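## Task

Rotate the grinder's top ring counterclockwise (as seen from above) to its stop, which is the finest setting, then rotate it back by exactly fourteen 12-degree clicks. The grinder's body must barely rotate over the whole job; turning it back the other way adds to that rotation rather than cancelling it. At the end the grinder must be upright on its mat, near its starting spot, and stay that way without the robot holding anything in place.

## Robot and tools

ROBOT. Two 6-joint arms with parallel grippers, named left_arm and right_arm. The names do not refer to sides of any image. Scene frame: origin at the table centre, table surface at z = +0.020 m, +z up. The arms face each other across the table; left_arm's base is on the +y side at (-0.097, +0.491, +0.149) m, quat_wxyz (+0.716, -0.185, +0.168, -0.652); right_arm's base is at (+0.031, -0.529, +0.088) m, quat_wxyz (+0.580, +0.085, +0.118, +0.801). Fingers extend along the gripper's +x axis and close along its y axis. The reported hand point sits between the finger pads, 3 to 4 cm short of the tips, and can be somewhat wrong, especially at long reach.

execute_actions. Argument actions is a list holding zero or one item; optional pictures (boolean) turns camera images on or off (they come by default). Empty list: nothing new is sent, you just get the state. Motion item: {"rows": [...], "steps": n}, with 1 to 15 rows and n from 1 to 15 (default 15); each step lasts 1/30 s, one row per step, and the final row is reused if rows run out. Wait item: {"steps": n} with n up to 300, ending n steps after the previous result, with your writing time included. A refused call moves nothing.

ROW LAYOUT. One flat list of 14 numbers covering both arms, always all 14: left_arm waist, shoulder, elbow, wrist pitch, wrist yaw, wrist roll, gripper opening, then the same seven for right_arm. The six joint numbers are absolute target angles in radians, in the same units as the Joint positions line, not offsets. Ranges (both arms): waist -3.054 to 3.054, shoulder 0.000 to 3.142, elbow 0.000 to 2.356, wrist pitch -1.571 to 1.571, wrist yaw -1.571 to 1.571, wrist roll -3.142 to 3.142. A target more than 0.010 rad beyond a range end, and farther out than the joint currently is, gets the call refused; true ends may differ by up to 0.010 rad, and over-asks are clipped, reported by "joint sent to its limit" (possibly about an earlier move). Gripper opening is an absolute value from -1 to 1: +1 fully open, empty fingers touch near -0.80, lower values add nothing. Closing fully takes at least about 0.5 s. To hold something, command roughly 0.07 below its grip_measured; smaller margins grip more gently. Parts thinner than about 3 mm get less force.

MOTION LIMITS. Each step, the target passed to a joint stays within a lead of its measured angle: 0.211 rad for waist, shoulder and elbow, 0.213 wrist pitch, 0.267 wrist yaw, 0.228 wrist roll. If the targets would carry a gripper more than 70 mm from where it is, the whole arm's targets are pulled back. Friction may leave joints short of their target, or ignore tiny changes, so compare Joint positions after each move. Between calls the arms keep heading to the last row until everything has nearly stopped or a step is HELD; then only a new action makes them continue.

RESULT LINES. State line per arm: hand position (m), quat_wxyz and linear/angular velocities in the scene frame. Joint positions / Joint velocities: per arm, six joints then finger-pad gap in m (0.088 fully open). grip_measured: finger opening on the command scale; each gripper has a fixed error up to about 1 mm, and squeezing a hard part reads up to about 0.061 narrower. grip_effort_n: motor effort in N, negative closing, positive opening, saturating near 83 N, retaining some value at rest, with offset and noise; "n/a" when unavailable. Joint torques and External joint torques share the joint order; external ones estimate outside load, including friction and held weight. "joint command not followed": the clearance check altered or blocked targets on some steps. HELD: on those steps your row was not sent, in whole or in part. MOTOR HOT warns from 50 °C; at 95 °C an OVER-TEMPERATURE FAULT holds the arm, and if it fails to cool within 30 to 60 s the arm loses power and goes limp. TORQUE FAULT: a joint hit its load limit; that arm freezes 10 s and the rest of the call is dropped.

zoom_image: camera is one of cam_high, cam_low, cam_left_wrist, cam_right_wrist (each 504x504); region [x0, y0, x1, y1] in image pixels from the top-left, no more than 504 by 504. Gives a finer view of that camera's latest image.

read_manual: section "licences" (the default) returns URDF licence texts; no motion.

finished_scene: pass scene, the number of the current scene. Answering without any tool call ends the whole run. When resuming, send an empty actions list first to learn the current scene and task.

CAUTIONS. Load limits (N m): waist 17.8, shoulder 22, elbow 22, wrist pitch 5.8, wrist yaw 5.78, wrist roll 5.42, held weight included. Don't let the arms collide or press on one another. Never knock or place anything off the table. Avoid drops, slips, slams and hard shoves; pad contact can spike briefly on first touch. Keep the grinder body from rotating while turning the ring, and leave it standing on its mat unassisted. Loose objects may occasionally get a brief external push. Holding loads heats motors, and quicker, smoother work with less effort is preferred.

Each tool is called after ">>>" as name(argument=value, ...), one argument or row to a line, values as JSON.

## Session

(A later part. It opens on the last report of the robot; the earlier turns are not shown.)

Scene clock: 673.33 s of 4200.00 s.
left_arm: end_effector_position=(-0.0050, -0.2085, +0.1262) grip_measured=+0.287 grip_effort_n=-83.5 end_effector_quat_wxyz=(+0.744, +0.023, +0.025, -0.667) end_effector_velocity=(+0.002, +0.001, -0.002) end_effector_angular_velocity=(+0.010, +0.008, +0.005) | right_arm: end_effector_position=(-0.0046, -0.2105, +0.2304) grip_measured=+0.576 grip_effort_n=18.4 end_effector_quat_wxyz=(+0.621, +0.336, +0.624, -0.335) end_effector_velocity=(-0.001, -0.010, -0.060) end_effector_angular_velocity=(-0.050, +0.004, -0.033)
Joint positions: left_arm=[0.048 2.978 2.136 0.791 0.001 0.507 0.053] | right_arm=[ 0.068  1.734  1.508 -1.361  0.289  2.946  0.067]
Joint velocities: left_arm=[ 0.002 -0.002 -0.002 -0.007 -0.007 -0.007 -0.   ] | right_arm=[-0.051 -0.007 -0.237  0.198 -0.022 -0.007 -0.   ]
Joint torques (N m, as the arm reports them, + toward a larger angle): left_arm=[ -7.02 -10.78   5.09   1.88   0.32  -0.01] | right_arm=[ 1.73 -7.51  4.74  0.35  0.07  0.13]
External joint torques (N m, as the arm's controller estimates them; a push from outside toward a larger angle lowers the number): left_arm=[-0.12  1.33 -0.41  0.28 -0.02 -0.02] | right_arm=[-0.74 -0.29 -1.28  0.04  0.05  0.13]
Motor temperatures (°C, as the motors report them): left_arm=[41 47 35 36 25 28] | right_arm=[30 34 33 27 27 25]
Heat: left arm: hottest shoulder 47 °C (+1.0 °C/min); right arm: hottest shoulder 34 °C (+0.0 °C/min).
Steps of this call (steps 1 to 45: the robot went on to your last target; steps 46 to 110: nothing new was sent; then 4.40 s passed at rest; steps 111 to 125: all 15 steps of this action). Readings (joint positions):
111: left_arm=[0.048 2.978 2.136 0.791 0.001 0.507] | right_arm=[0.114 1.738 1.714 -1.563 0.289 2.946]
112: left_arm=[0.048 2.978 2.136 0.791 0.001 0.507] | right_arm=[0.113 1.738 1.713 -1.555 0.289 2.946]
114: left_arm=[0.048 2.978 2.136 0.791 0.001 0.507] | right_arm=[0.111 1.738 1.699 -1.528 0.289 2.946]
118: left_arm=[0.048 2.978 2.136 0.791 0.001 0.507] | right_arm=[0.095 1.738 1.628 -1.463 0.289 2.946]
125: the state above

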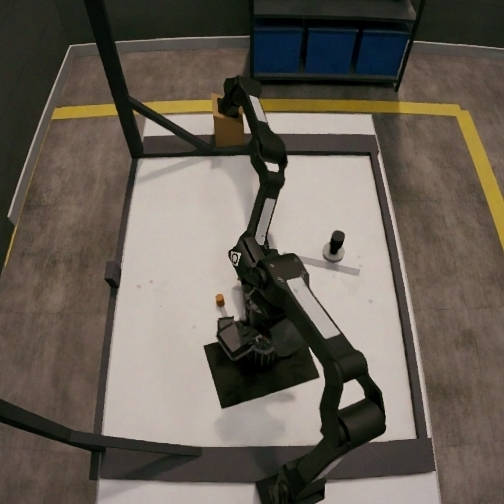

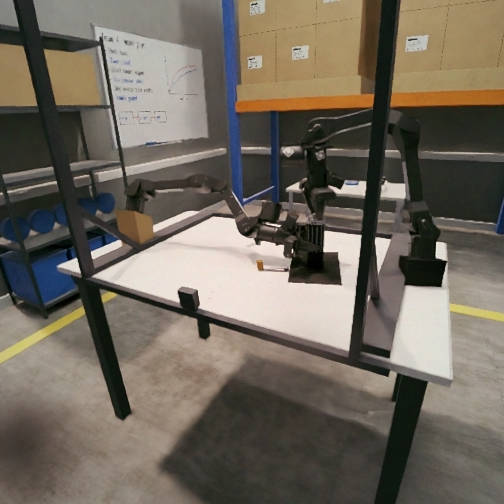

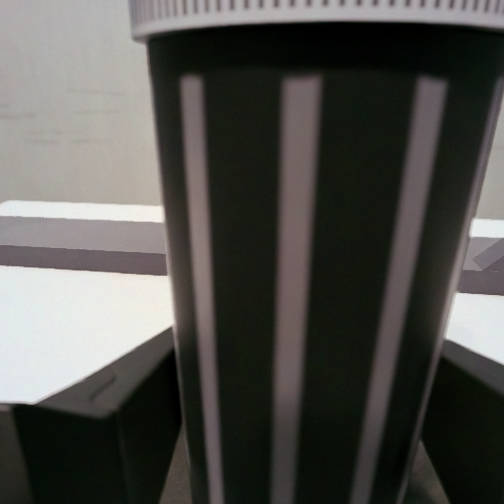

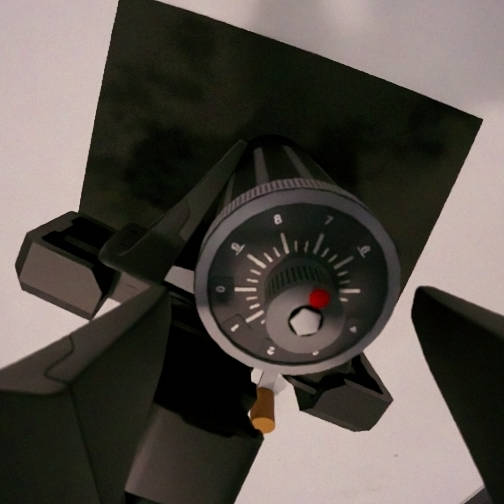

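>>> execute_actions(
  actions=[
    {"rows":[[0.05,3.0,2.14,0.79,0,0.506,0.18,0.061,1.722,1.465,-1.327,0.291,2.95,0.58],[0.05,3.0,2.14,0.79,0,0.506,0.18,0.06,1.724,1.454,-1.315,0.291,2.95,0.58],[0.05,3.0,2.14,0.79,0,0.506,0.18,0.059,1.726,1.444,-1.304,0.291,2.95,0.58],[0.05,3.0,2.14,0.79,0,0.506,0.18,0.058,1.728,1.433,-1.292,0.291,2.95,0.58],[0.05,3.0,2.14,0.79,0,0.506,0.18,0.057,1.729,1.423,-1.28,0.291,2.95,0.58],[0.05,3.0,2.14,0.79,0,0.506,0.18,0.056,1.731,1.412,-1.269,0.291,2.95,0.58],[0.05,3.0,2.14,0.79,0,0.506,0.18,0.055,1.733,1.402,-1.257,0.291,2.95,0.58],[0.05,3.0,2.14,0.79,0,0.506,0.18,0.054,1.735,1.391,-1.245,0.291,2.95,0.58],[0.05,3.0,2.14,0.79,0,0.506,0.18,0.053,1.736,1.381,-1.234,0.291,2.95,0.58],[0.05,3.0,2.14,0.79,0,0.506,0.18,0.052,1.738,1.37,-1.222,0.291,2.95,0.58]],"steps":15},
  ],
  pictures=true,
)

Scene clock: 679.77 s of 4200.00 s.
left_arm: end_effector_position=(-0.0050, -0.2085, +0.1262) grip_measured=+0.287 grip_effort_n=-83.5 end_effector_quat_wxyz=(+0.744, +0.023, +0.025, -0.667) end_effector_velocity=(-0.003, +0.000, -0.003) end_effector_angular_velocity=(+0.019, +0.024, -0.005) | right_arm: end_effector_position=(-0.0091, -0.2113, +0.2024) grip_measured=+0.577 grip_effort_n=18.4 end_effector_quat_wxyz=(+0.614, +0.344, +0.625, -0.338) end_effector_velocity=(-0.001, -0.001, -0.010) end_effector_angular_velocity=(+0.006, +0.011, -0.018)
Joint positions: left_arm=[0.048 2.978 2.136 0.791 0.001 0.507 0.053] | right_arm=[ 0.056  1.727  1.389 -1.23   0.289  2.946  0.067]
Joint velocities: left_arm=[-0.002 -0.002 -0.002 -0.022 -0.007 -0.022 -0.   ] | right_arm=[-0.007 -0.007 -0.046  0.051 -0.007  0.007  0.   ]
Joint torques (N m, as the arm reports them, + toward a larger angle): left_arm=[ -7.05 -10.78   5.11   1.89   0.33  -0.02] | right_arm=[ 1.82 -5.05  4.49  0.3   0.1   0.11]
External joint torques (N m, as the arm's controller estimates them; a push from outside toward a larger angle lowers the number): left_arm=[-0.02  1.28 -0.37  0.3  -0.02 -0.03] | right_arm=[-0.41  1.82 -1.23  0.03  0.07  0.11]
Motor temperatures (°C, as the motors report them): left_arm=[41 47 35 36 25 28] | right_arm=[30 35 32 27 27 25]
Heat: left arm: hottest shoulder 47 °C (+1.0 °C/min); right arm: hottest shoulder 35 °C (+1.0 °C/min).
Steps of this call (steps 1 to 30: the robot went on to your last target; steps 31 to 90: nothing new was sent; then 2.93 s passed at rest; steps 91 to 105: all 15 steps of this action). Readings (joint positions):
91: left_arm=[0.048 2.978 2.136 0.791 0.001 0.507] | right_arm=[0.065 1.727 1.489 -1.339 0.289 2.946]
92: left_arm=[0.048 2.978 2.136 0.791 0.001 0.507] | right_arm=[0.065 1.727 1.485 -1.333 0.289 2.946]
94: left_arm=[0.048 2.978 2.136 0.791 0.001 0.507] | right_arm=[0.064 1.727 1.473 -1.317 0.289 2.946]
98: left_arm=[0.048 2.978 2.136 0.791 0.001 0.507] | right_arm=[0.060 1.727 1.435 -1.278 0.289 2.946]
105: the state above

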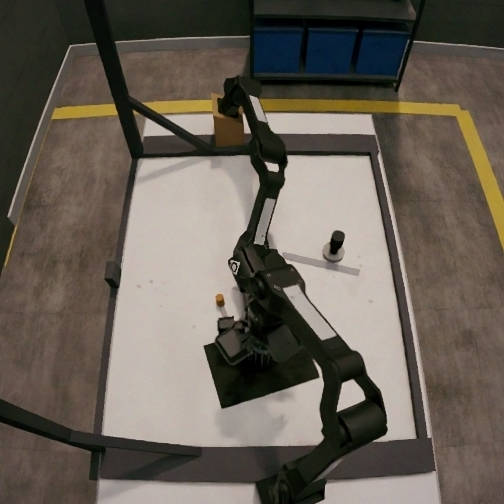

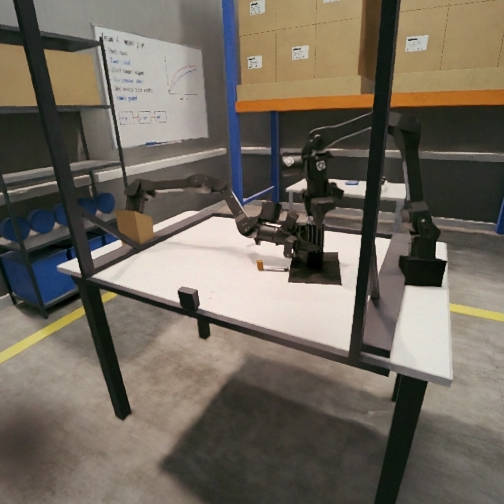

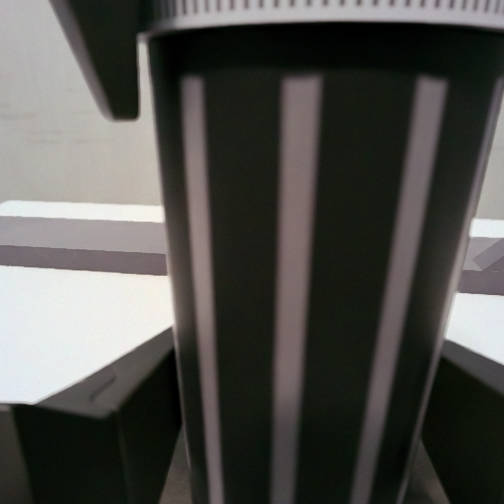

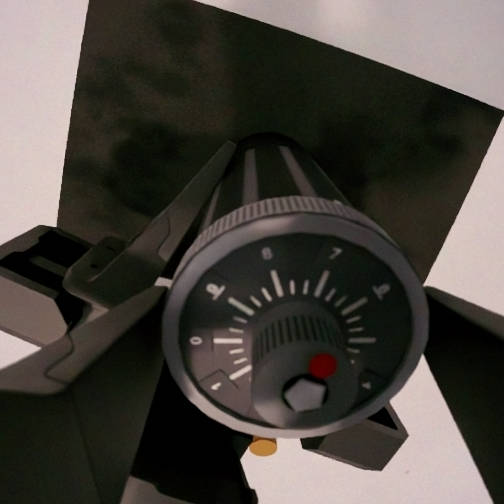

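>>> execute_actions(
  actions=[
    {"rows":[[0.05,3.0,2.14,0.79,0,0.506,0.18,0.05,1.738,1.362,-1.215,0.291,2.95,0.58],[0.05,3.0,2.14,0.79,0,0.506,0.18,0.049,1.738,1.355,-1.209,0.291,2.95,0.58],[0.05,3.0,2.14,0.79,0,0.506,0.18,0.048,1.738,1.35,-1.205,0.291,2.95,0.58],[0.05,3.0,2.14,0.79,0,0.506,0.18,0.048,1.738,1.35,-1.205,0.291,2.95,0.58],[0.05,3.0,2.14,0.79,0,0.506,0.18,0.048,1.738,1.35,-1.205,0.291,2.95,0.58],[0.05,3.0,2.14,0.79,0,0.506,0.18,0.048,1.738,1.35,-1.205,0.291,2.95,0.58],[0.05,3.0,2.14,0.79,0,0.506,0.18,0.048,1.738,1.35,-1.205,0.291,2.95,0.54],[0.05,3.0,2.14,0.79,0,0.506,0.18,0.048,1.738,1.35,-1.205,0.291,2.95,0.5],[0.05,3.0,2.14,0.79,0,0.506,0.18,0.048,1.738,1.35,-1.205,0.291,2.95,0.47],[0.05,3.0,2.14,0.79,0,0.506,0.18,0.048,1.738,1.35,-1.205,0.291,2.95,0.45],[0.05,3.0,2.14,0.79,0,0.506,0.18,0.048,1.738,1.35,-1.205,0.291,2.95,0.43],[0.05,3.0,2.14,0.79,0,0.506,0.18,0.048,1.738,1.35,-1.205,0.291,2.95,0.415],[0.05,3.0,2.14,0.79,0,0.506,0.18,0.048,1.738,1.35,-1.205,0.291,2.95,0.4],[0.05,3.0,2.14,0.79,0,0.506,0.18,0.048,1.738,1.35,-1.205,0.291,2.95,0.385]],"steps":15},
  ],
  pictures=true,
)

Scene clock: 689.53 s of 4200.00 s.
left_arm: end_effector_position=(-0.0052, -0.2085, +0.1264) grip_measured=+0.287 grip_effort_n=-83.5 end_effector_quat_wxyz=(+0.744, +0.023, +0.024, -0.667) end_effector_velocity=(+0.000, -0.001, +0.001) end_effector_angular_velocity=(+0.002, +0.022, +0.005) | right_arm: end_effector_position=(-0.0078, -0.2112, +0.1963) grip_measured=+0.424 grip_effort_n=-22.6 end_effector_quat_wxyz=(+0.613, +0.348, +0.623, -0.339) end_effector_velocity=(+0.000, -0.002, -0.000) end_effector_angular_velocity=(-0.010, +0.004, +0.007)
Joint positions: left_arm=[0.048 2.978 2.136 0.791 0.001 0.507 0.053] | right_arm=[ 0.048  1.727  1.366 -1.206  0.293  2.946  0.06 ]
Joint velocities: left_arm=[-0.002 -0.002  0.002 -0.007 -0.007 -0.022  0.   ] | right_arm=[-0.002 -0.002 -0.002 -0.007 -0.007 -0.007 -0.017]
Joint torques (N m, as the arm reports them, + toward a larger angle): left_arm=[ -6.92 -10.73   5.03   1.88   0.32  -0.01] | right_arm=[ 1.93 -4.98  4.13  0.17 -0.04  0.15]
External joint torques (N m, as the arm's controller estimates them; a push from outside toward a larger angle lowers the number): left_arm=[ 0.14  1.43 -0.5   0.27 -0.03 -0.02] | right_arm=[-0.46  1.75 -1.5  -0.08 -0.05  0.15]
Motor temperatures (°C, as the motors report them): left_arm=[41 47 35 36 25 28] | right_arm=[30 34 32 27 27 25]
Heat: left arm: hottest shoulder 47 °C (+1.0 °C/min); right arm: hottest shoulder 34 °C (+0.0 °C/min).
Steps of this call (steps 1 to 15: the robot went on to your last target; steps 16 to 90: nothing new was sent; then 6.27 s passed at rest; steps 91 to 105: all 15 steps of this action). Readings (joint positions):
91: left_arm=[0.048 2.978 2.136 0.791 0.001 0.507] | right_arm=[0.055 1.727 1.384 -1.222 0.289 2.946]
92: left_arm=[0.048 2.978 2.136 0.791 0.001 0.507] | right_arm=[0.055 1.727 1.382 -1.219 0.289 2.946]
94: left_arm=[0.048 2.978 2.136 0.791 0.001 0.507] | right_arm=[0.053 1.727 1.375 -1.214 0.289 2.946]
98: left_arm=[0.048 2.978 2.136 0.791 0.001 0.507] | right_arm=[0.052 1.727 1.366 -1.209 0.289 2.946]
105: the state above

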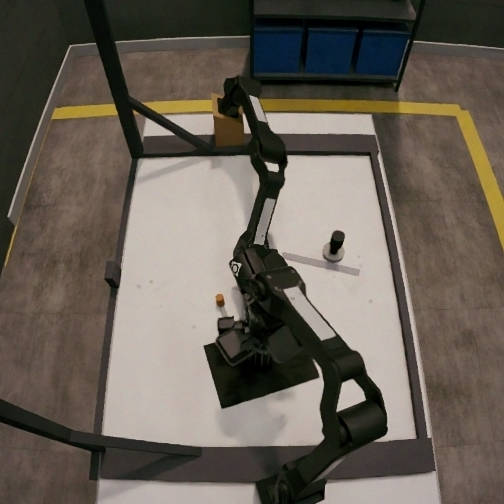

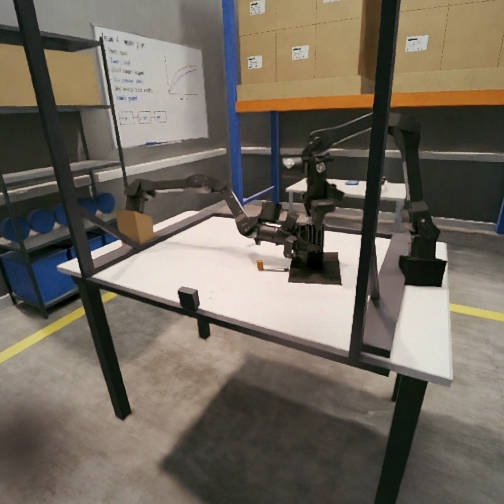

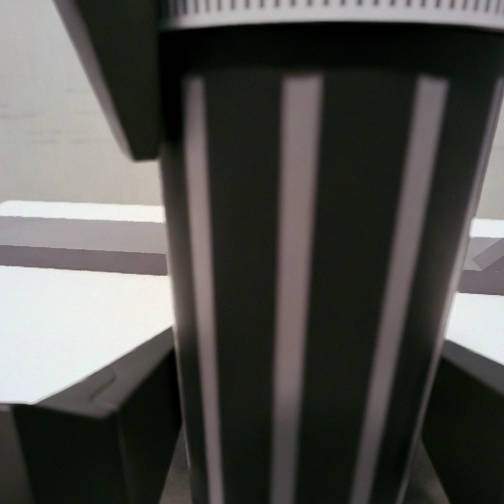

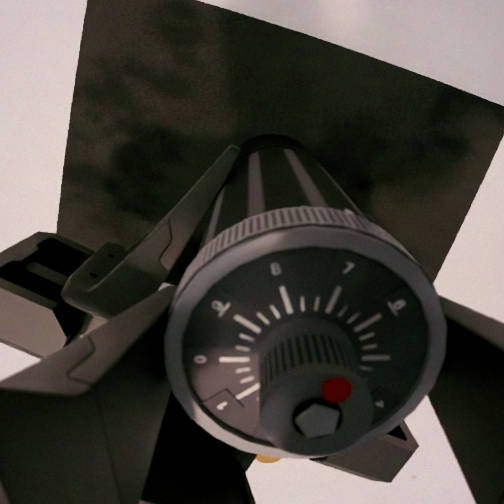

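>>> execute_actions(
  actions=[
    {"rows":[[0.05,3.0,2.14,0.79,0,0.506,0.18,0.048,1.738,1.355,-1.208,0.291,2.94,0.385],[0.05,3.0,2.14,0.79,0,0.506,0.18,0.048,1.738,1.355,-1.208,0.291,2.925,0.385],[0.05,3.0,2.14,0.79,0,0.506,0.18,0.048,1.738,1.355,-1.208,0.291,2.91,0.385],[0.05,3.0,2.14,0.79,0,0.506,0.18,0.048,1.738,1.355,-1.208,0.291,2.895,0.385],[0.05,3.0,2.14,0.79,0,0.506,0.18,0.048,1.738,1.355,-1.208,0.291,2.88,0.385],[0.05,3.0,2.14,0.79,0,0.506,0.18,0.048,1.738,1.355,-1.208,0.291,2.865,0.385],[0.05,3.0,2.14,0.79,0,0.506,0.18,0.048,1.738,1.355,-1.208,0.291,2.85,0.385],[0.05,3.0,2.14,0.79,0,0.506,0.18,0.048,1.738,1.355,-1.208,0.291,2.835,0.385],[0.05,3.0,2.14,0.79,0,0.506,0.18,0.048,1.738,1.355,-1.208,0.291,2.82,0.385],[0.05,3.0,2.14,0.79,0,0.506,0.18,0.048,1.738,1.355,-1.208,0.291,2.805,0.385],[0.05,3.0,2.14,0.79,0,0.506,0.18,0.048,1.738,1.355,-1.208,0.291,2.79,0.385],[0.05,3.0,2.14,0.79,0,0.506,0.18,0.048,1.738,1.355,-1.208,0.291,2.775,0.385],[0.05,3.0,2.14,0.79,0,0.506,0.18,0.048,1.738,1.355,-1.208,0.291,2.76,0.385],[0.05,3.0,2.14,0.79,0,0.506,0.18,0.048,1.738,1.355,-1.208,0.291,2.745,0.385],[0.05,3.0,2.14,0.79,0,0.506,0.18,0.048,1.738,1.355,-1.208,0.291,2.73,0.385]],"steps":15},
  ],
  pictures=false,
)

Scene clock: 700.00 s of 4200.00 s.
left_arm: end_effector_position=(-0.0052, -0.2085, +0.1264) grip_measured=+0.287 grip_effort_n=-83.5 end_effector_quat_wxyz=(+0.744, +0.023, +0.024, -0.667) end_effector_velocity=(+0.002, +0.000, +0.001) end_effector_angular_velocity=(+0.002, +0.006, +0.021) | right_arm: end_effector_position=(-0.0078, -0.2113, +0.1963) grip_measured=+0.397 grip_effort_n=-60.7 end_effector_quat_wxyz=(+0.641, +0.294, +0.649, -0.285) end_effector_velocity=(+0.001, -0.006, -0.001) end_effector_angular_velocity=(-0.027, +0.005, +0.447)
Joint positions: left_arm=[0.048 2.978 2.136 0.791 0.001 0.507 0.053] | right_arm=[ 0.048  1.727  1.366 -1.206  0.292  2.777  0.058]
Joint velocities: left_arm=[-0.002 -0.002 -0.002  0.007 -0.022 -0.007 -0.   ] | right_arm=[-0.007 -0.002 -0.002 -0.022 -0.022 -0.447 -0.   ]
Joint torques (N m, as the arm reports them, + toward a larger angle): left_arm=[ -6.95 -10.75   5.09   1.9    0.33  -0.01] | right_arm=[ 1.94 -5.04  4.78  0.03  0.05 -0.16]
External joint torques (N m, as the arm's controller estimates them; a push from outside toward a larger angle lowers the number): left_arm=[ 0.07  1.41 -0.43  0.29 -0.01 -0.02] | right_arm=[-0.31  1.63 -0.81 -0.22  0.02 -0.15]
Motor temperatures (°C, as the motors report them): left_arm=[41 47 35 36 25 28] | right_arm=[30 34 31 27 27 25]
Heat: left arm: hottest shoulder 47 °C (+1.0 °C/min); right arm: hottest shoulder 34 °C (+0.0 °C/min).
Steps of this call (steps 1 to 15: the robot went on to your last target; steps 16 to 90: nothing new was sent; then 6.97 s passed at rest; steps 91 to 105: all 15 steps of this action). Readings (joint positions):
91: left_arm=[0.048 2.978 2.136 0.791 0.001 0.507] | right_arm=[0.048 1.727 1.366 -1.206 0.293 2.946]
92: left_arm=[0.048 2.978 2.136 0.791 0.001 0.507] | right_arm=[0.048 1.727 1.366 -1.206 0.293 2.945]
94: left_arm=[0.048 2.978 2.136 0.791 0.001 0.507] | right_arm=[0.048 1.727 1.366 -1.206 0.293 2.928]
98: left_arm=[0.048 2.978 2.136 0.791 0.001 0.507] | right_arm=[0.048 1.727 1.366 -1.206 0.293 2.877]
105: the state above

>>> execute_actions(
  actions=[
    {"rows":[[0.05,3.0,2.14,0.79,0,0.506,0.18,0.048,1.738,1.355,-1.208,0.291,2.72,0.385],[0.05,3.0,2.14,0.79,0,0.506,0.18,0.048,1.738,1.355,-1.208,0.291,2.702,0.385],[0.05,3.0,2.14,0.79,0,0.506,0.18,0.048,1.738,1.355,-1.208,0.291,2.684,0.385],[0.05,3.0,2.14,0.79,0,0.506,0.18,0.048,1.738,1.355,-1.208,0.291,2.666,0.385],[0.05,3.0,2.14,0.79,0,0.506,0.18,0.048,1.738,1.355,-1.208,0.291,2.648,0.385],[0.05,3.0,2.14,0.79,0,0.506,0.18,0.048,1.738,1.355,-1.208,0.291,2.63,0.385],[0.05,3.0,2.14,0.79,0,0.506,0.18,0.048,1.738,1.355,-1.208,0.291,2.612,0.385],[0.05,3.0,2.14,0.79,0,0.506,0.18,0.048,1.738,1.355,-1.208,0.291,2.594,0.385],[0.05,3.0,2.14,0.79,0,0.506,0.18,0.048,1.738,1.355,-1.208,0.291,2.576,0.385],[0.05,3.0,2.14,0.79,0,0.506,0.18,0.048,1.738,1.355,-1.208,0.291,2.558,0.385],[0.05,3.0,2.14,0.79,0,0.506,0.18,0.048,1.738,1.355,-1.208,0.291,2.54,0.385],[0.05,3.0,2.14,0.79,0,0.506,0.18,0.048,1.738,1.355,-1.208,0.291,2.522,0.385],[0.05,3.0,2.14,0.79,0,0.506,0.18,0.048,1.738,1.355,-1.208,0.291,2.504,0.385],[0.05,3.0,2.14,0.79,0,0.506,0.18,0.048,1.738,1.355,-1.208,0.291,2.486,0.385],[0.05,3.0,2.14,0.79,0,0.506,0.18,0.048,1.738,1.355,-1.208,0.291,2.468,0.385]],"steps":15},
  ],
  pictures=false,
)

Scene clock: 712.00 s of 4200.00 s.
left_arm: end_effector_position=(-0.0052, -0.2085, +0.1264) grip_measured=+0.287 grip_effort_n=-83.5 end_effector_quat_wxyz=(+0.744, +0.023, +0.024, -0.667) end_effector_velocity=(+0.002, +0.000, +0.001) end_effector_angular_velocity=(+0.002, +0.006, +0.021) | right_arm: end_effector_position=(-0.0080, -0.2115, +0.1963) grip_measured=+0.397 grip_effort_n=-60.7 end_effector_quat_wxyz=(+0.673, +0.210, +0.680, -0.201) end_effector_velocity=(+0.001, -0.003, -0.001) end_effector_angular_velocity=(-0.010, -0.006, +0.551)
Joint positions: left_arm=[0.048 2.978 2.136 0.791 0.001 0.507 0.053] | right_arm=[ 0.049  1.727  1.366 -1.207  0.291  2.523  0.058]
Joint velocities: left_arm=[-0.002 -0.002 -0.002  0.007 -0.022 -0.007 -0.   ] | right_arm=[-0.002 -0.002 -0.007 -0.007 -0.007 -0.549 -0.   ]
Joint torques (N m, as the arm reports them, + toward a larger angle): left_arm=[ -6.97 -10.73   5.1    1.89   0.33  -0.02] | right_arm=[ 1.81 -4.85  4.85  0.1   0.02 -0.1 ]
External joint torques (N m, as the arm's controller estimates them; a push from outside toward a larger angle lowers the number): left_arm=[ 0.04  1.43 -0.43  0.28 -0.01 -0.03] | right_arm=[-0.44  1.82 -0.75 -0.16 -0.02 -0.1 ]
Motor temperatures (°C, as the motors report them): left_arm=[41 47 36 37 25 28] | right_arm=[30 34 31 27 27 25]
Heat: left arm: hottest shoulder 47 °C (+1.0 °C/min); right arm: hottest shoulder 34 °C (+0.0 °C/min).
Steps of this call (steps 1 to 30: the robot went on to your last target; steps 31 to 90: nothing new was sent; then 8.50 s passed at rest; steps 91 to 105: all 15 steps of this action). Readings (joint positions):
91: left_arm=[0.048 2.978 2.136 0.791 0.001 0.507] | right_arm=[0.048 1.727 1.366 -1.206 0.292 2.732]
92: left_arm=[0.048 2.978 2.136 0.791 0.001 0.507] | right_arm=[0.048 1.727 1.366 -1.206 0.292 2.726]
94: left_arm=[0.048 2.978 2.136 0.791 0.001 0.507] | right_arm=[0.048 1.727 1.366 -1.206 0.292 2.705]
98: left_arm=[0.048 2.978 2.136 0.791 0.001 0.507] | right_arm=[0.049 1.727 1.366 -1.206 0.292 2.644]
105: the state above

>>> execute_actions(
  actions=[
    {"rows":[[0.05,3.0,2.14,0.79,0,0.506,0.18,0.048,1.738,1.355,-1.208,0.291,2.455,0.385],[0.05,3.0,2.14,0.79,0,0.506,0.18,0.048,1.738,1.355,-1.208,0.291,2.435,0.385],[0.05,3.0,2.14,0.79,0,0.506,0.18,0.048,1.738,1.355,-1.208,0.291,2.415,0.385],[0.05,3.0,2.14,0.79,0,0.506,0.18,0.048,1.738,1.355,-1.208,0.291,2.395,0.385],[0.05,3.0,2.14,0.79,0,0.506,0.18,0.048,1.738,1.355,-1.208,0.291,2.375,0.385],[0.05,3.0,2.14,0.79,0,0.506,0.18,0.048,1.738,1.355,-1.208,0.291,2.355,0.385],[0.05,3.0,2.14,0.79,0,0.506,0.18,0.048,1.738,1.355,-1.208,0.291,2.335,0.385],[0.05,3.0,2.14,0.79,0,0.506,0.18,0.048,1.738,1.355,-1.208,0.291,2.315,0.385],[0.05,3.0,2.14,0.79,0,0.506,0.18,0.048,1.738,1.355,-1.208,0.291,2.295,0.385],[0.05,3.0,2.14,0.79,0,0.506,0.18,0.048,1.738,1.355,-1.208,0.291,2.275,0.385],[0.05,3.0,2.14,0.79,0,0.506,0.18,0.048,1.738,1.355,-1.208,0.291,2.255,0.385],[0.05,3.0,2.14,0.79,0,0.506,0.18,0.048,1.738,1.355,-1.208,0.291,2.235,0.385],[0.05,3.0,2.14,0.79,0,0.506,0.18,0.048,1.738,1.355,-1.208,0.291,2.215,0.385],[0.05,3.0,2.14,0.79,0,0.506,0.18,0.048,1.738,1.355,-1.208,0.291,2.195,0.385],[0.05,3.0,2.14,0.79,0,0.506,0.18,0.048,1.738,1.355,-1.208,0.291,2.175,0.385]],"steps":15},
  ],
  pictures=false,
)

Scene clock: 722.20 s of 4200.00 s.
left_arm: end_effector_position=(-0.0028, -0.2086, +0.1263) grip_measured=+0.272 grip_effort_n=-83.5 end_effector_quat_wxyz=(+0.749, +0.025, +0.026, -0.662) end_effector_velocity=(+0.011, -0.000, +0.001) end_effector_angular_velocity=(-0.003, +0.020, +0.035) | right_arm: end_effector_position=(-0.0061, -0.2101, +0.1957) grip_measured=+0.397 grip_effort_n=-60.7 end_effector_quat_wxyz=(+0.694, +0.123, +0.701, -0.111) end_effector_velocity=(+0.008, +0.004, -0.000) end_effector_angular_velocity=(+0.017, -0.029, +0.558)
Joint positions: left_arm=[ 0.048  2.978  2.138  0.791 -0.013  0.507  0.052] | right_arm=[ 0.042  1.727  1.366 -1.202  0.293  2.257  0.058]
Joint velocities: left_arm=[ 0.007 -0.002  0.007  0.007 -0.022 -0.022 -0.004] | right_arm=[-0.017 -0.002  0.002  0.007  0.022 -0.579  0.   ]
Joint torques (N m, as the arm reports them, + toward a larger angle): left_arm=[ -7.03 -10.75   4.93   1.88   0.83  -0.01] | right_arm=[ 2.53 -4.84  4.51 -0.19 -0.03 -0.88]
External joint torques (N m, as the arm's controller estimates them; a push from outside toward a larger angle lowers the number): left_arm=[ 0.02  1.47 -0.62  0.26  0.48 -0.02] | right_arm=[ 0.25  1.93 -1.17 -0.45 -0.07 -0.86]
Motor temperatures (°C, as the motors report them): left_arm=[41 47 36 37 25 28] | right_arm=[30 34 31 27 27 25]
Heat: left arm: hottest shoulder 47 °C (+0.0 °C/min); right arm: hottest shoulder 34 °C (+0.0 °C/min).
Steps of this call (steps 1 to 30: the robot went on to your last target; steps 31 to 90: nothing new was sent; then 6.70 s passed at rest; steps 91 to 105: all 15 steps of this action). Readings (joint positions):
91: left_arm=[0.048 2.978 2.136 0.791 0.001 0.507] | right_arm=[0.049 1.727 1.366 -1.207 0.291 2.469]
92: left_arm=[0.048 2.978 2.136 0.791 0.001 0.507] | right_arm=[0.049 1.727 1.366 -1.207 0.291 2.462]
94: left_arm=[0.048 2.978 2.136 0.791 0.001 0.507] | right_arm=[0.049 1.727 1.366 -1.207 0.291 2.438]
98: left_arm=[0.048 2.978 2.136 0.791 -0.003 0.507] | right_arm=[0.048 1.727 1.366 -1.208 0.291 2.386]
105: the state above

>>> execute_actions(
  actions=[
    {"rows":[[0.05,3.0,2.14,0.79,0,0.506,0.18,0.048,1.738,1.355,-1.208,0.291,2.26,0.45]],"steps":10},
  ],
  pictures=true,
)

Scene clock: 725.27 s of 4200.00 s.
left_arm: end_effector_position=(-0.0024, -0.2086, +0.1262) grip_measured=+0.266 grip_effort_n=-83.5 end_effector_quat_wxyz=(+0.747, +0.024, +0.025, -0.664) end_effector_velocity=(-0.004, -0.000, +0.001) end_effector_angular_velocity=(+0.006, +0.008, -0.003) | right_arm: end_effector_position=(-0.0064, -0.2095, +0.1959) grip_measured=+0.444 grip_effort_n=14.7 end_effector_quat_wxyz=(+0.695, +0.122, +0.700, -0.107) end_effector_velocity=(-0.002, +0.002, +0.002) end_effector_angular_velocity=(+0.009, +0.012, -0.023)
Joint positions: left_arm=[ 0.05   2.978  2.139  0.79  -0.005  0.507  0.052] | right_arm=[ 0.044  1.727  1.366 -1.199  0.296  2.252  0.061]
Joint velocities: left_arm=[-0.007 -0.002 -0.002 -0.007 -0.007 -0.007  0.   ] | right_arm=[ 0.002 -0.002  0.002  0.007 -0.007  0.022  0.001]
Joint torques (N m, as the arm reports them, + toward a larger angle): left_arm=[ -7.16 -10.82   4.75   1.96   0.53  -0.02] | right_arm=[ 2.53 -4.77  4.77 -0.4  -0.15  0.16]
External joint torques (N m, as the arm's controller estimates them; a push from outside toward a larger angle lowers the number): left_arm=[ 0.12  1.35 -0.79  0.35  0.16 -0.03] | right_arm=[ 0.27  1.97 -0.92 -0.71 -0.21  0.17]
Motor temperatures (°C, as the motors report them): left_arm=[41 47 35 37 25 28] | right_arm=[30 34 31 27 27 25]
Heat: left arm: hottest shoulder 47 °C (+0.0 °C/min); right arm: hottest shoulder 34 °C (+0.0 °C/min).
Steps of this call (steps 1 to 30: the robot went on to your last target; steps 31 to 82: nothing new was sent; steps 83 to 92: all 10 steps of this action). Readings (joint positions):
83: left_arm=[0.048 2.978 2.139 0.791 -0.014 0.507] | right_arm=[0.040 1.727 1.366 -1.199 0.295 2.211]
84: left_arm=[0.048 2.978 2.139 0.791 -0.012 0.507] | right_arm=[0.041 1.727 1.366 -1.199 0.295 2.220]
86: left_arm=[0.050 2.978 2.139 0.790 -0.006 0.507] | right_arm=[0.042 1.727 1.366 -1.199 0.296 2.233]
90: left_arm=[0.050 2.978 2.139 0.790 -0.005 0.507] | right_arm=[0.043 1.727 1.366 -1.199 0.296 2.249]
92: the state above

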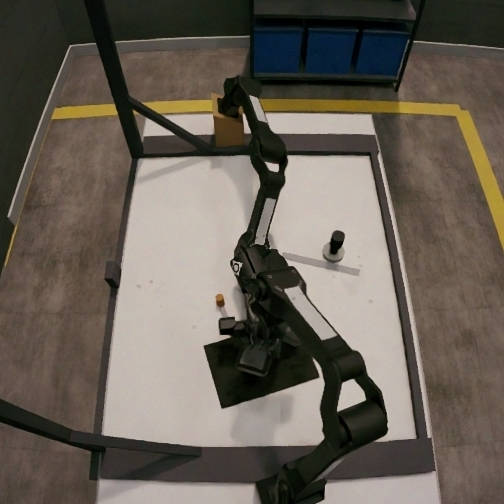

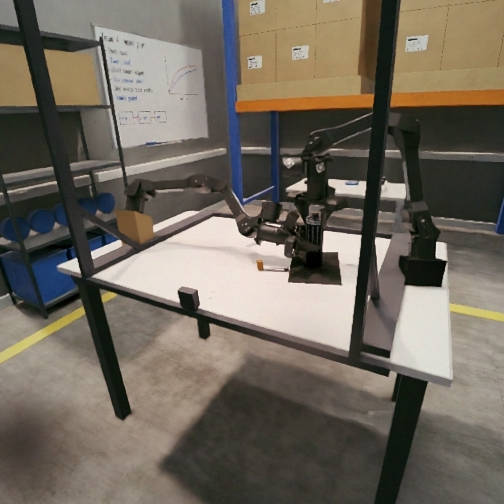

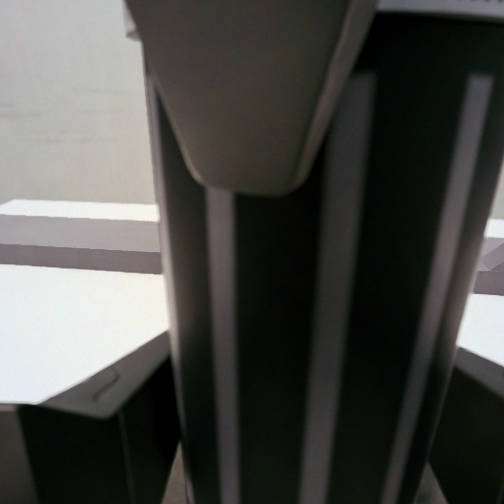

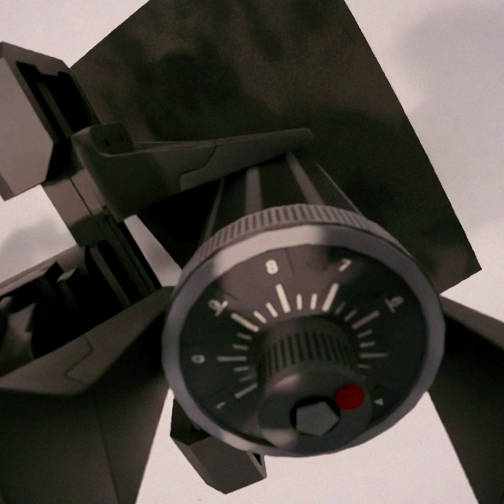

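>>> execute_actions(
  actions=[
    {"rows":[[0.05,3.0,2.14,0.79,0,0.506,0.18,0.048,1.738,1.36,-1.21,0.291,2.252,0.49],[0.05,3.0,2.14,0.79,0,0.506,0.18,0.048,1.738,1.365,-1.215,0.291,2.252,0.53],[0.05,3.0,2.14,0.79,0,0.506,0.18,0.05,1.738,1.37,-1.222,0.291,2.252,0.57],[0.05,3.0,2.14,0.79,0,0.506,0.18,0.052,1.736,1.38,-1.233,0.291,2.252,0.58],[0.05,3.0,2.14,0.79,0,0.506,0.18,0.053,1.734,1.39,-1.244,0.291,2.252,0.58],[0.05,3.0,2.14,0.79,0,0.506,0.18,0.054,1.732,1.4,-1.255,0.291,2.252,0.58],[0.05,3.0,2.14,0.79,0,0.506,0.18,0.055,1.731,1.41,-1.266,0.291,2.252,0.58],[0.05,3.0,2.14,0.79,0,0.506,0.18,0.056,1.73,1.42,-1.277,0.291,2.252,0.58],[0.05,3.0,2.14,0.79,0,0.506,0.18,0.057,1.728,1.43,-1.288,0.291,2.252,0.58],[0.05,3.0,2.14,0.79,0,0.506,0.18,0.058,1.726,1.44,-1.299,0.291,2.252,0.58],[0.05,3.0,2.14,0.79,0,0.506,0.18,0.059,1.724,1.45,-1.31,0.291,2.252,0.58],[0.05,3.0,2.14,0.79,0,0.506,0.18,0.06,1.722,1.46,-1.321,0.291,2.252,0.58],[0.05,3.0,2.14,0.79,0,0.506,0.18,0.062,1.72,1.475,-1.339,0.291,2.252,0.58],[0.05,3.0,2.14,0.79,0,0.506,0.18,0.066,1.722,1.495,-1.357,0.291,2.252,0.58],[0.05,3.0,2.14,0.79,0,0.506,0.18,0.071,1.725,1.515,-1.375,0.291,2.252,0.58]],"steps":15},
  ],
  pictures=false,
)

>>> execute_actions(
  actions=[
    {"rows":[[0.05,3.0,2.14,0.79,0,0.506,0.18,0.075,1.727,1.535,-1.393,0.291,2.252,0.58],[0.05,3.0,2.14,0.79,0,0.506,0.18,0.08,1.73,1.556,-1.412,0.291,2.252,0.58],[0.05,3.0,2.14,0.79,0,0.506,0.18,0.084,1.732,1.577,-1.431,0.291,2.252,0.58],[0.05,3.0,2.14,0.79,0,0.506,0.18,0.088,1.735,1.598,-1.45,0.291,2.252,0.58],[0.05,3.0,2.14,0.79,0,0.506,0.18,0.093,1.737,1.619,-1.469,0.291,2.2,0.58],[0.05,3.0,2.14,0.79,0,0.506,0.18,0.097,1.74,1.64,-1.488,0.291,2.1,0.58],[0.05,3.0,2.14,0.79,0,0.506,0.18,0.102,1.742,1.661,-1.507,0.291,2.0,0.58],[0.05,3.0,2.14,0.79,0,0.506,0.18,0.102,1.742,1.661,-1.507,0.291,1.88,0.58],[0.05,3.0,2.14,0.79,0,0.506,0.18,0.102,1.742,1.661,-1.507,0.291,1.76,0.58],[0.05,3.0,2.14,0.79,0,0.506,0.18,0.102,1.742,1.661,-1.507,0.291,1.64,0.58],[0.05,3.0,2.14,0.79,0,0.506,0.18,0.102,1.742,1.661,-1.507,0.291,1.52,0.58],[0.05,3.0,2.14,0.79,0,0.506,0.18,0.102,1.742,1.661,-1.507,0.291,1.4,0.58],[0.05,3.0,2.14,0.79,0,0.506,0.18,0.102,1.742,1.661,-1.507,0.291,1.28,0.58],[0.05,3.0,2.14,0.79,0,0.506,0.18,0.102,1.742,1.661,-1.507,0.291,1.16,0.58],[0.05,3.0,2.14,0.79,0,0.506,0.18,0.102,1.742,1.661,-1.507,0.291,-0.9,0.58]],"steps":15},
  ],
  pictures=false,
)

>>> execute_actions(
  actions=[
    {"steps":40},
  ],
  pictures=true,
)

Scene clock: 757.57 s of 4200.00 s.
left_arm: end_effector_position=(-0.0025, -0.2087, +0.1263) grip_measured=+0.266 grip_effort_n=-83.5 end_effector_quat_wxyz=(+0.747, +0.024, +0.025, -0.664) end_effector_velocity=(-0.003, +0.000, -0.003) end_effector_angular_velocity=(+0.014, -0.006, -0.002) | right_arm: end_effector_position=(-0.0025, -0.2143, +0.2194) grip_measured=+0.575 grip_effort_n=18.4 end_effector_quat_wxyz=(+0.702, +0.104, +0.696, -0.109) end_effector_velocity=(+0.006, +0.000, +0.116) end_effector_angular_velocity=(+0.000, -0.009, +0.122)
Joint positions: left_arm=[ 0.05   2.978  2.139  0.79  -0.004  0.507  0.052] | right_arm=[ 0.059  1.729  1.459 -1.33   0.295  2.255  0.067]
Joint velocities: left_arm=[-0.002  0.002 -0.002 -0.007 -0.007  0.007 -0.   ] | right_arm=[ 0.095 -0.002  0.442 -0.476  0.007 -0.022  0.001]
Joint torques (N m, as the arm reports them, + toward a larger angle): left_arm=[ -7.19 -10.75   4.79   1.97   0.49   0.  ] | right_arm=[ 2.39 -6.44  7.47 -0.03 -0.14 -0.05]
External joint torques (N m, as the arm's controller estimates them; a push from outside toward a larger angle lowers the number): left_arm=[-0.02  1.15 -0.6   0.4   0.13 -0.01] | right_arm=[ 0.05  0.43  1.66 -0.26 -0.21 -0.05]
Motor temperatures (°C, as the motors report them): left_arm=[42 48 35 37 25 28] | right_arm=[30 34 30 27 27 25]
Heat: left arm: hottest shoulder 48 °C (+1.0 °C/min); right arm: hottest shoulder 34 °C (+0.0 °C/min).
Steps of this call (steps 1 to 15: the robot went on to your last target; steps 16 to 90: nothing new was sent; then 28.80 s passed at rest; steps 91 to 105: all 15 steps of this action). Readings (joint positions):
91: left_arm=[0.050 2.978 2.139 0.790 -0.005 0.507] | right_arm=[0.044 1.727 1.366 -1.199 0.296 2.256]
92: left_arm=[0.050 2.978 2.139 0.790 -0.005 0.507] | right_arm=[0.044 1.727 1.366 -1.201 0.296 2.256]
94: left_arm=[0.050 2.978 2.139 0.790 -0.004 0.507] | right_arm=[0.046 1.727 1.368 -1.208 0.296 2.256]
98: left_arm=[0.050 2.978 2.139 0.790 -0.004 0.507] | right_arm=[0.049 1.729 1.384 -1.241 0.296 2.255]
105: the state above

Scene clock: 758.07 s of 4200.00 s.
left_arm: end_effector_position=(-0.0025, -0.2087, +0.1263) grip_measured=+0.266 grip_effort_n=-83.5 end_effector_quat_wxyz=(+0.747, +0.024, +0.025, -0.664) end_effector_velocity=(-0.002, -0.000, +0.004) end_effector_angular_velocity=(-0.007, +0.006, +0.004) | right_arm: end_effector_position=(-0.0018, -0.2127, +0.2677) grip_measured=+0.577 grip_effort_n=17.9 end_effector_quat_wxyz=(+0.699, -0.100, +0.699, +0.111) end_effector_velocity=(+0.004, -0.008, +0.002) end_effector_angular_velocity=(-0.035, -0.038, +1.760)
Joint positions: left_arm=[ 0.05   2.978  2.139  0.79  -0.004  0.507  0.052] | right_arm=[ 0.1    1.73   1.647 -1.501  0.295  1.688  0.067]
Joint velocities: left_arm=[-0.007 -0.002 -0.002  0.007 -0.007 -0.007 -0.   ] | right_arm=[-0.002  0.002  0.012 -0.051 -0.007 -1.751 -0.   ]
Joint torques (N m, as the arm reports them, + toward a larger angle): left_arm=[ -7.22 -10.76   4.75   1.97   0.49  -0.01] | right_arm=[ 1.95 -4.4   7.15  0.05 -0.12 -0.11]
External joint torques (N m, as the arm's controller estimates them; a push from outside toward a larger angle lowers the number): left_arm=[-0.06  1.45 -0.81  0.34  0.13 -0.03] | right_arm=[-0.27  2.3   1.44 -0.26 -0.2  -0.11]
Motor temperatures (°C, as the motors report them): left_arm=[42 48 35 37 25 28] | right_arm=[30 34 30 27 27 25]
Heat: left arm: hottest shoulder 48 °C (+1.0 °C/min); right arm: hottest shoulder 34 °C (+0.0 °C/min).
Steps of this call (steps 1 to 15: all 15 steps of this action). Readings (joint positions):
1: left_arm=[0.050 2.978 2.139 0.790 -0.004 0.507] | right_arm=[0.063 1.729 1.475 -1.346 0.295 2.255]
2: left_arm=[0.050 2.978 2.139 0.790 -0.004 0.507] | right_arm=[0.067 1.729 1.492 -1.363 0.295 2.255]
4: left_arm=[0.050 2.978 2.139 0.790 -0.004 0.507] | right_arm=[0.075 1.729 1.530 -1.397 0.295 2.255]
8: left_arm=[0.050 2.978 2.139 0.790 -0.004 0.507] | right_arm=[0.092 1.729 1.611 -1.467 0.295 2.100]
15: the state above

Scene clock: 759.40 s of 4200.00 s.
left_arm: end_effector_position=(-0.0025, -0.2087, +0.1263) grip_measured=+0.266 grip_effort_n=-83.5 end_effector_quat_wxyz=(+0.747, +0.024, +0.025, -0.664) end_effector_velocity=(-0.003, +0.000, -0.003) end_effector_angular_velocity=(+0.010, +0.023, -0.000) | right_arm: end_effector_position=(-0.0015, -0.2129, +0.2686) grip_measured=+0.577 grip_effort_n=15.1 end_effector_quat_wxyz=(+0.178, -0.683, +0.167, +0.688) end_effector_velocity=(+0.000, -0.002, -0.002) end_effector_angular_velocity=(-0.010, -0.026, +1.737)
Joint positions: left_arm=[ 0.05   2.978  2.139  0.79  -0.004  0.507  0.052] | right_arm=[ 0.1    1.73   1.65  -1.505  0.295 -0.66   0.067]
Joint velocities: left_arm=[-0.002  0.002 -0.002 -0.007 -0.007 -0.022 -0.   ] | right_arm=[-0.002  0.002 -0.002 -0.007 -0.007 -1.736  0.   ]
Joint torques (N m, as the arm reports them, + toward a larger angle): left_arm=[ -7.17 -10.75   4.72   1.97   0.5   -0.01] | right_arm=[ 2.02 -4.59  7.12  0.13 -0.21 -0.15]
External joint torques (N m, as the arm's controller estimates them; a push from outside toward a larger angle lowers the number): left_arm=[-0.14  1.26 -0.74  0.39  0.15 -0.02] | right_arm=[-0.24  1.93  1.54 -0.21 -0.16 -0.15]
Motor temperatures (°C, as the motors report them): left_arm=[42 48 35 37 25 28] | right_arm=[30 34 31 27 27 25]
Heat: left arm: hottest shoulder 48 °C (+1.0 °C/min); right arm: hottest shoulder 34 °C (+0.0 °C/min).
Steps of this call (steps 1 to 40: the robot went on to your last target). Readings (joint positions):
1: left_arm=[0.050 2.978 2.139 0.790 -0.004 0.507] | right_arm=[0.100 1.730 1.648 -1.502 0.295 1.629]
2: left_arm=[0.050 2.978 2.139 0.790 -0.004 0.507] | right_arm=[0.100 1.730 1.648 -1.503 0.295 1.570]
4: left_arm=[0.050 2.978 2.139 0.790 -0.004 0.507] | right_arm=[0.100 1.730 1.649 -1.504 0.295 1.453]
8: left_arm=[0.050 2.978 2.139 0.790 -0.004 0.507] | right_arm=[0.100 1.730 1.650 -1.505 0.295 1.217]
40: the state above

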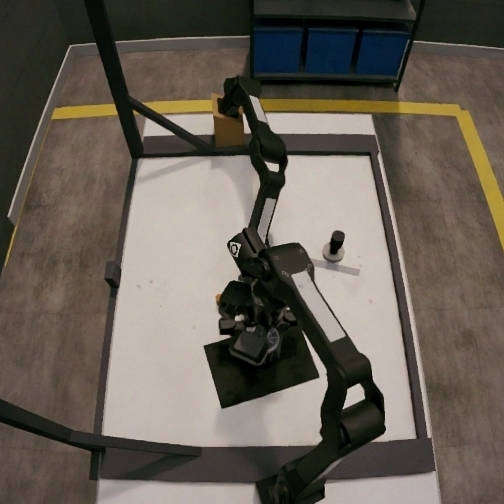

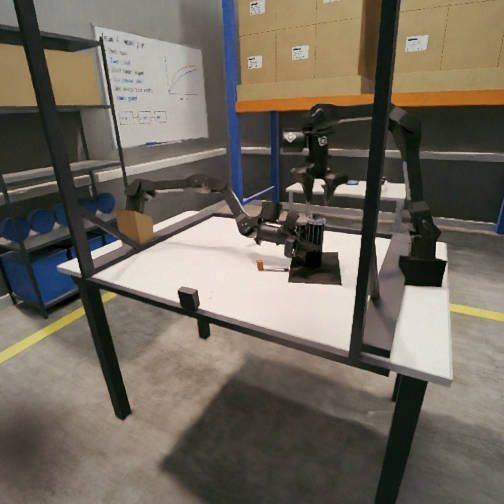

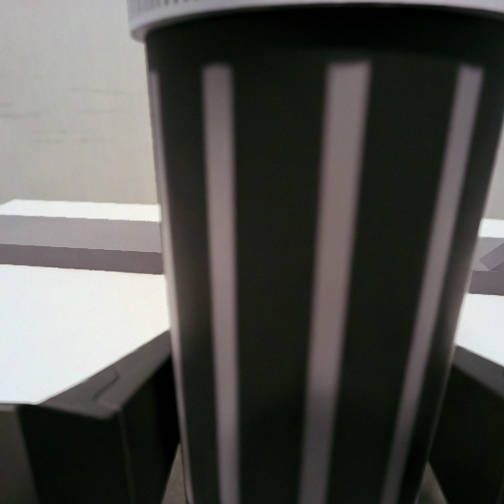

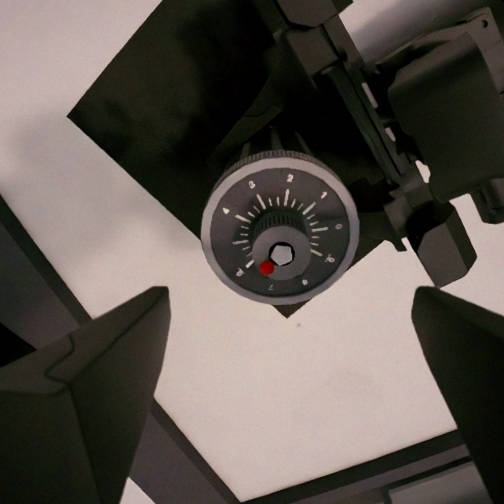

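>>> execute_actions(
  actions=[
    {"rows":[[0.05,3.0,2.14,0.79,0,0.506,0.18,0.097,1.74,1.64,-1.488,0.291,-0.9,0.58],[0.05,3.0,2.14,0.79,0,0.506,0.18,0.093,1.737,1.619,-1.469,0.291,-0.9,0.58],[0.05,3.0,2.14,0.79,0,0.506,0.18,0.088,1.735,1.598,-1.45,0.291,-0.9,0.58],[0.05,3.0,2.14,0.79,0,0.506,0.18,0.084,1.732,1.577,-1.431,0.291,-0.9,0.58],[0.05,3.0,2.14,0.79,0,0.506,0.18,0.08,1.73,1.556,-1.412,0.291,-0.9,0.58],[0.05,3.0,2.14,0.79,0,0.506,0.18,0.075,1.727,1.535,-1.393,0.291,-0.9,0.58],[0.05,3.0,2.14,0.79,0,0.506,0.18,0.071,1.725,1.515,-1.375,0.291,-0.9,0.58],[0.05,3.0,2.14,0.79,0,0.506,0.18,0.066,1.722,1.495,-1.357,0.291,-0.9,0.58],[0.05,3.0,2.14,0.79,0,0.506,0.18,0.062,1.72,1.475,-1.339,0.291,-0.9,0.58],[0.05,3.0,2.14,0.79,0,0.506,0.18,0.061,1.722,1.46,-1.322,0.291,-0.9,0.58],[0.05,3.0,2.14,0.79,0,0.506,0.18,0.06,1.725,1.445,-1.305,0.291,-0.9,0.58],[0.05,3.0,2.14,0.79,0,0.506,0.18,0.058,1.728,1.43,-1.288,0.291,-0.9,0.58],[0.05,3.0,2.14,0.79,0,0.506,0.18,0.057,1.73,1.415,-1.272,0.291,-0.9,0.58],[0.05,3.0,2.14,0.79,0,0.506,0.18,0.056,1.733,1.4,-1.255,0.291,-0.9,0.58],[0.05,3.0,2.14,0.79,0,0.506,0.18,0.055,1.735,1.39,-1.244,0.291,-0.9,0.58]],"steps":15},
  ],
  pictures=true,
)

Scene clock: 776.57 s of 4200.00 s.
left_arm: end_effector_position=(-0.0025, -0.2087, +0.1263) grip_measured=+0.266 grip_effort_n=-83.5 end_effector_quat_wxyz=(+0.747, +0.024, +0.025, -0.664) end_effector_velocity=(-0.001, +0.000, -0.001) end_effector_angular_velocity=(+0.006, +0.023, +0.002) | right_arm: end_effector_position=(-0.0065, -0.2096, +0.2158) grip_measured=+0.577 grip_effort_n=14.7 end_effector_quat_wxyz=(+0.110, -0.698, +0.100, +0.701) end_effector_velocity=(-0.017, -0.015, -0.108) end_effector_angular_velocity=(-0.028, -0.003, -0.008)
Joint positions: left_arm=[ 0.05   2.978  2.139  0.79  -0.004  0.507  0.052] | right_arm=[ 0.062  1.73   1.445 -1.289  0.295 -0.897  0.067]
Joint velocities: left_arm=[-0.002 -0.002 -0.002 -0.007 -0.007 -0.022  0.   ] | right_arm=[-0.037  0.002 -0.432  0.418 -0.007 -0.022 -0.   ]
Joint torques (N m, as the arm reports them, + toward a larger angle): left_arm=[ -7.16 -10.79   4.74   1.97   0.52  -0.02] | right_arm=[ 1.79 -5.67  4.56  0.37 -0.2  -0.1 ]
External joint torques (N m, as the arm's controller estimates them; a push from outside toward a larger angle lowers the number): left_arm=[-0.01  1.32 -0.77  0.37  0.16 -0.03] | right_arm=[-0.5   1.14 -1.22  0.03 -0.15 -0.1 ]
Motor temperatures (°C, as the motors report them): left_arm=[42 48 35 37 25 28] | right_arm=[30 34 32 26 27 25]
Heat: left arm: hottest shoulder 48 °C (+1.0 °C/min); right arm: hottest shoulder 34 °C (+0.0 °C/min).
Steps of this call (steps 1 to 30: the robot went on to your last target; steps 31 to 90: nothing new was sent; then 13.67 s passed at rest; steps 91 to 105: all 15 steps of this action). Readings (joint positions):
91: left_arm=[0.050 2.978 2.139 0.790 -0.004 0.507] | right_arm=[0.101 1.730 1.650 -1.505 0.295 -0.896]
92: left_arm=[0.050 2.978 2.139 0.790 -0.004 0.507] | right_arm=[0.100 1.730 1.649 -1.499 0.295 -0.897]
94: left_arm=[0.050 2.978 2.139 0.790 -0.004 0.507] | right_arm=[0.098 1.730 1.635 -1.469 0.295 -0.897]
98: left_arm=[0.050 2.978 2.139 0.790 -0.004 0.507] | right_arm=[0.083 1.730 1.566 -1.406 0.295 -0.897]
105: the state above

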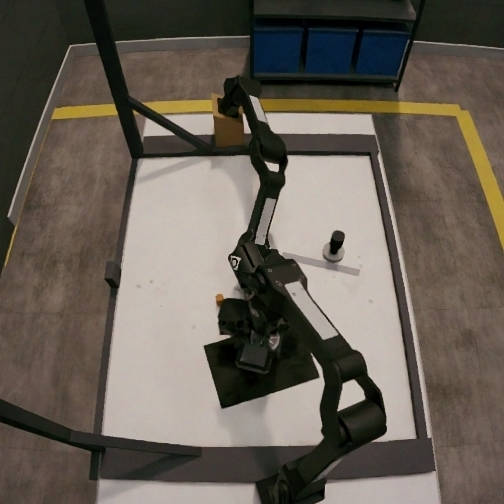

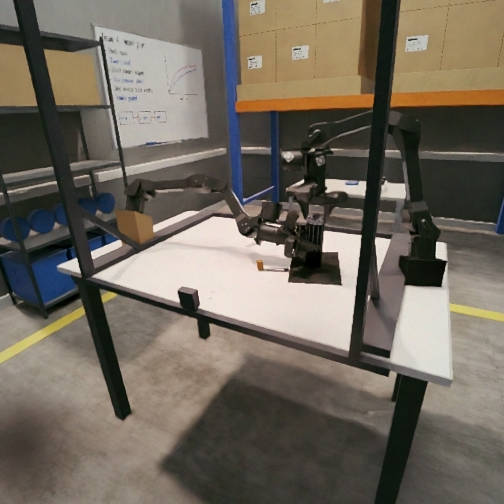

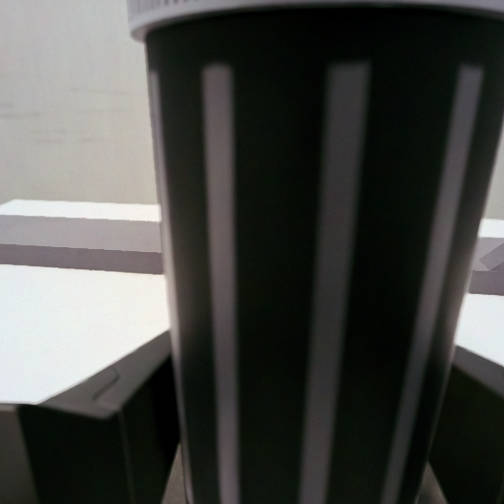

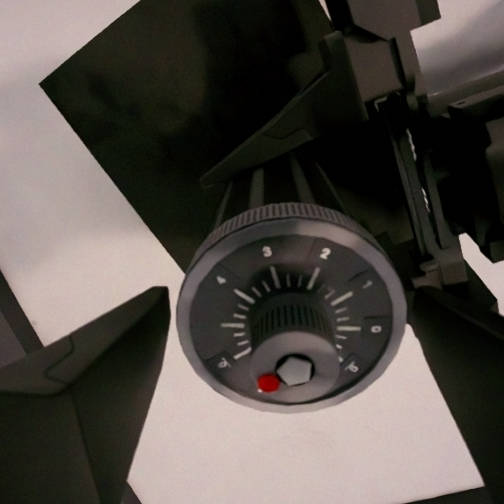

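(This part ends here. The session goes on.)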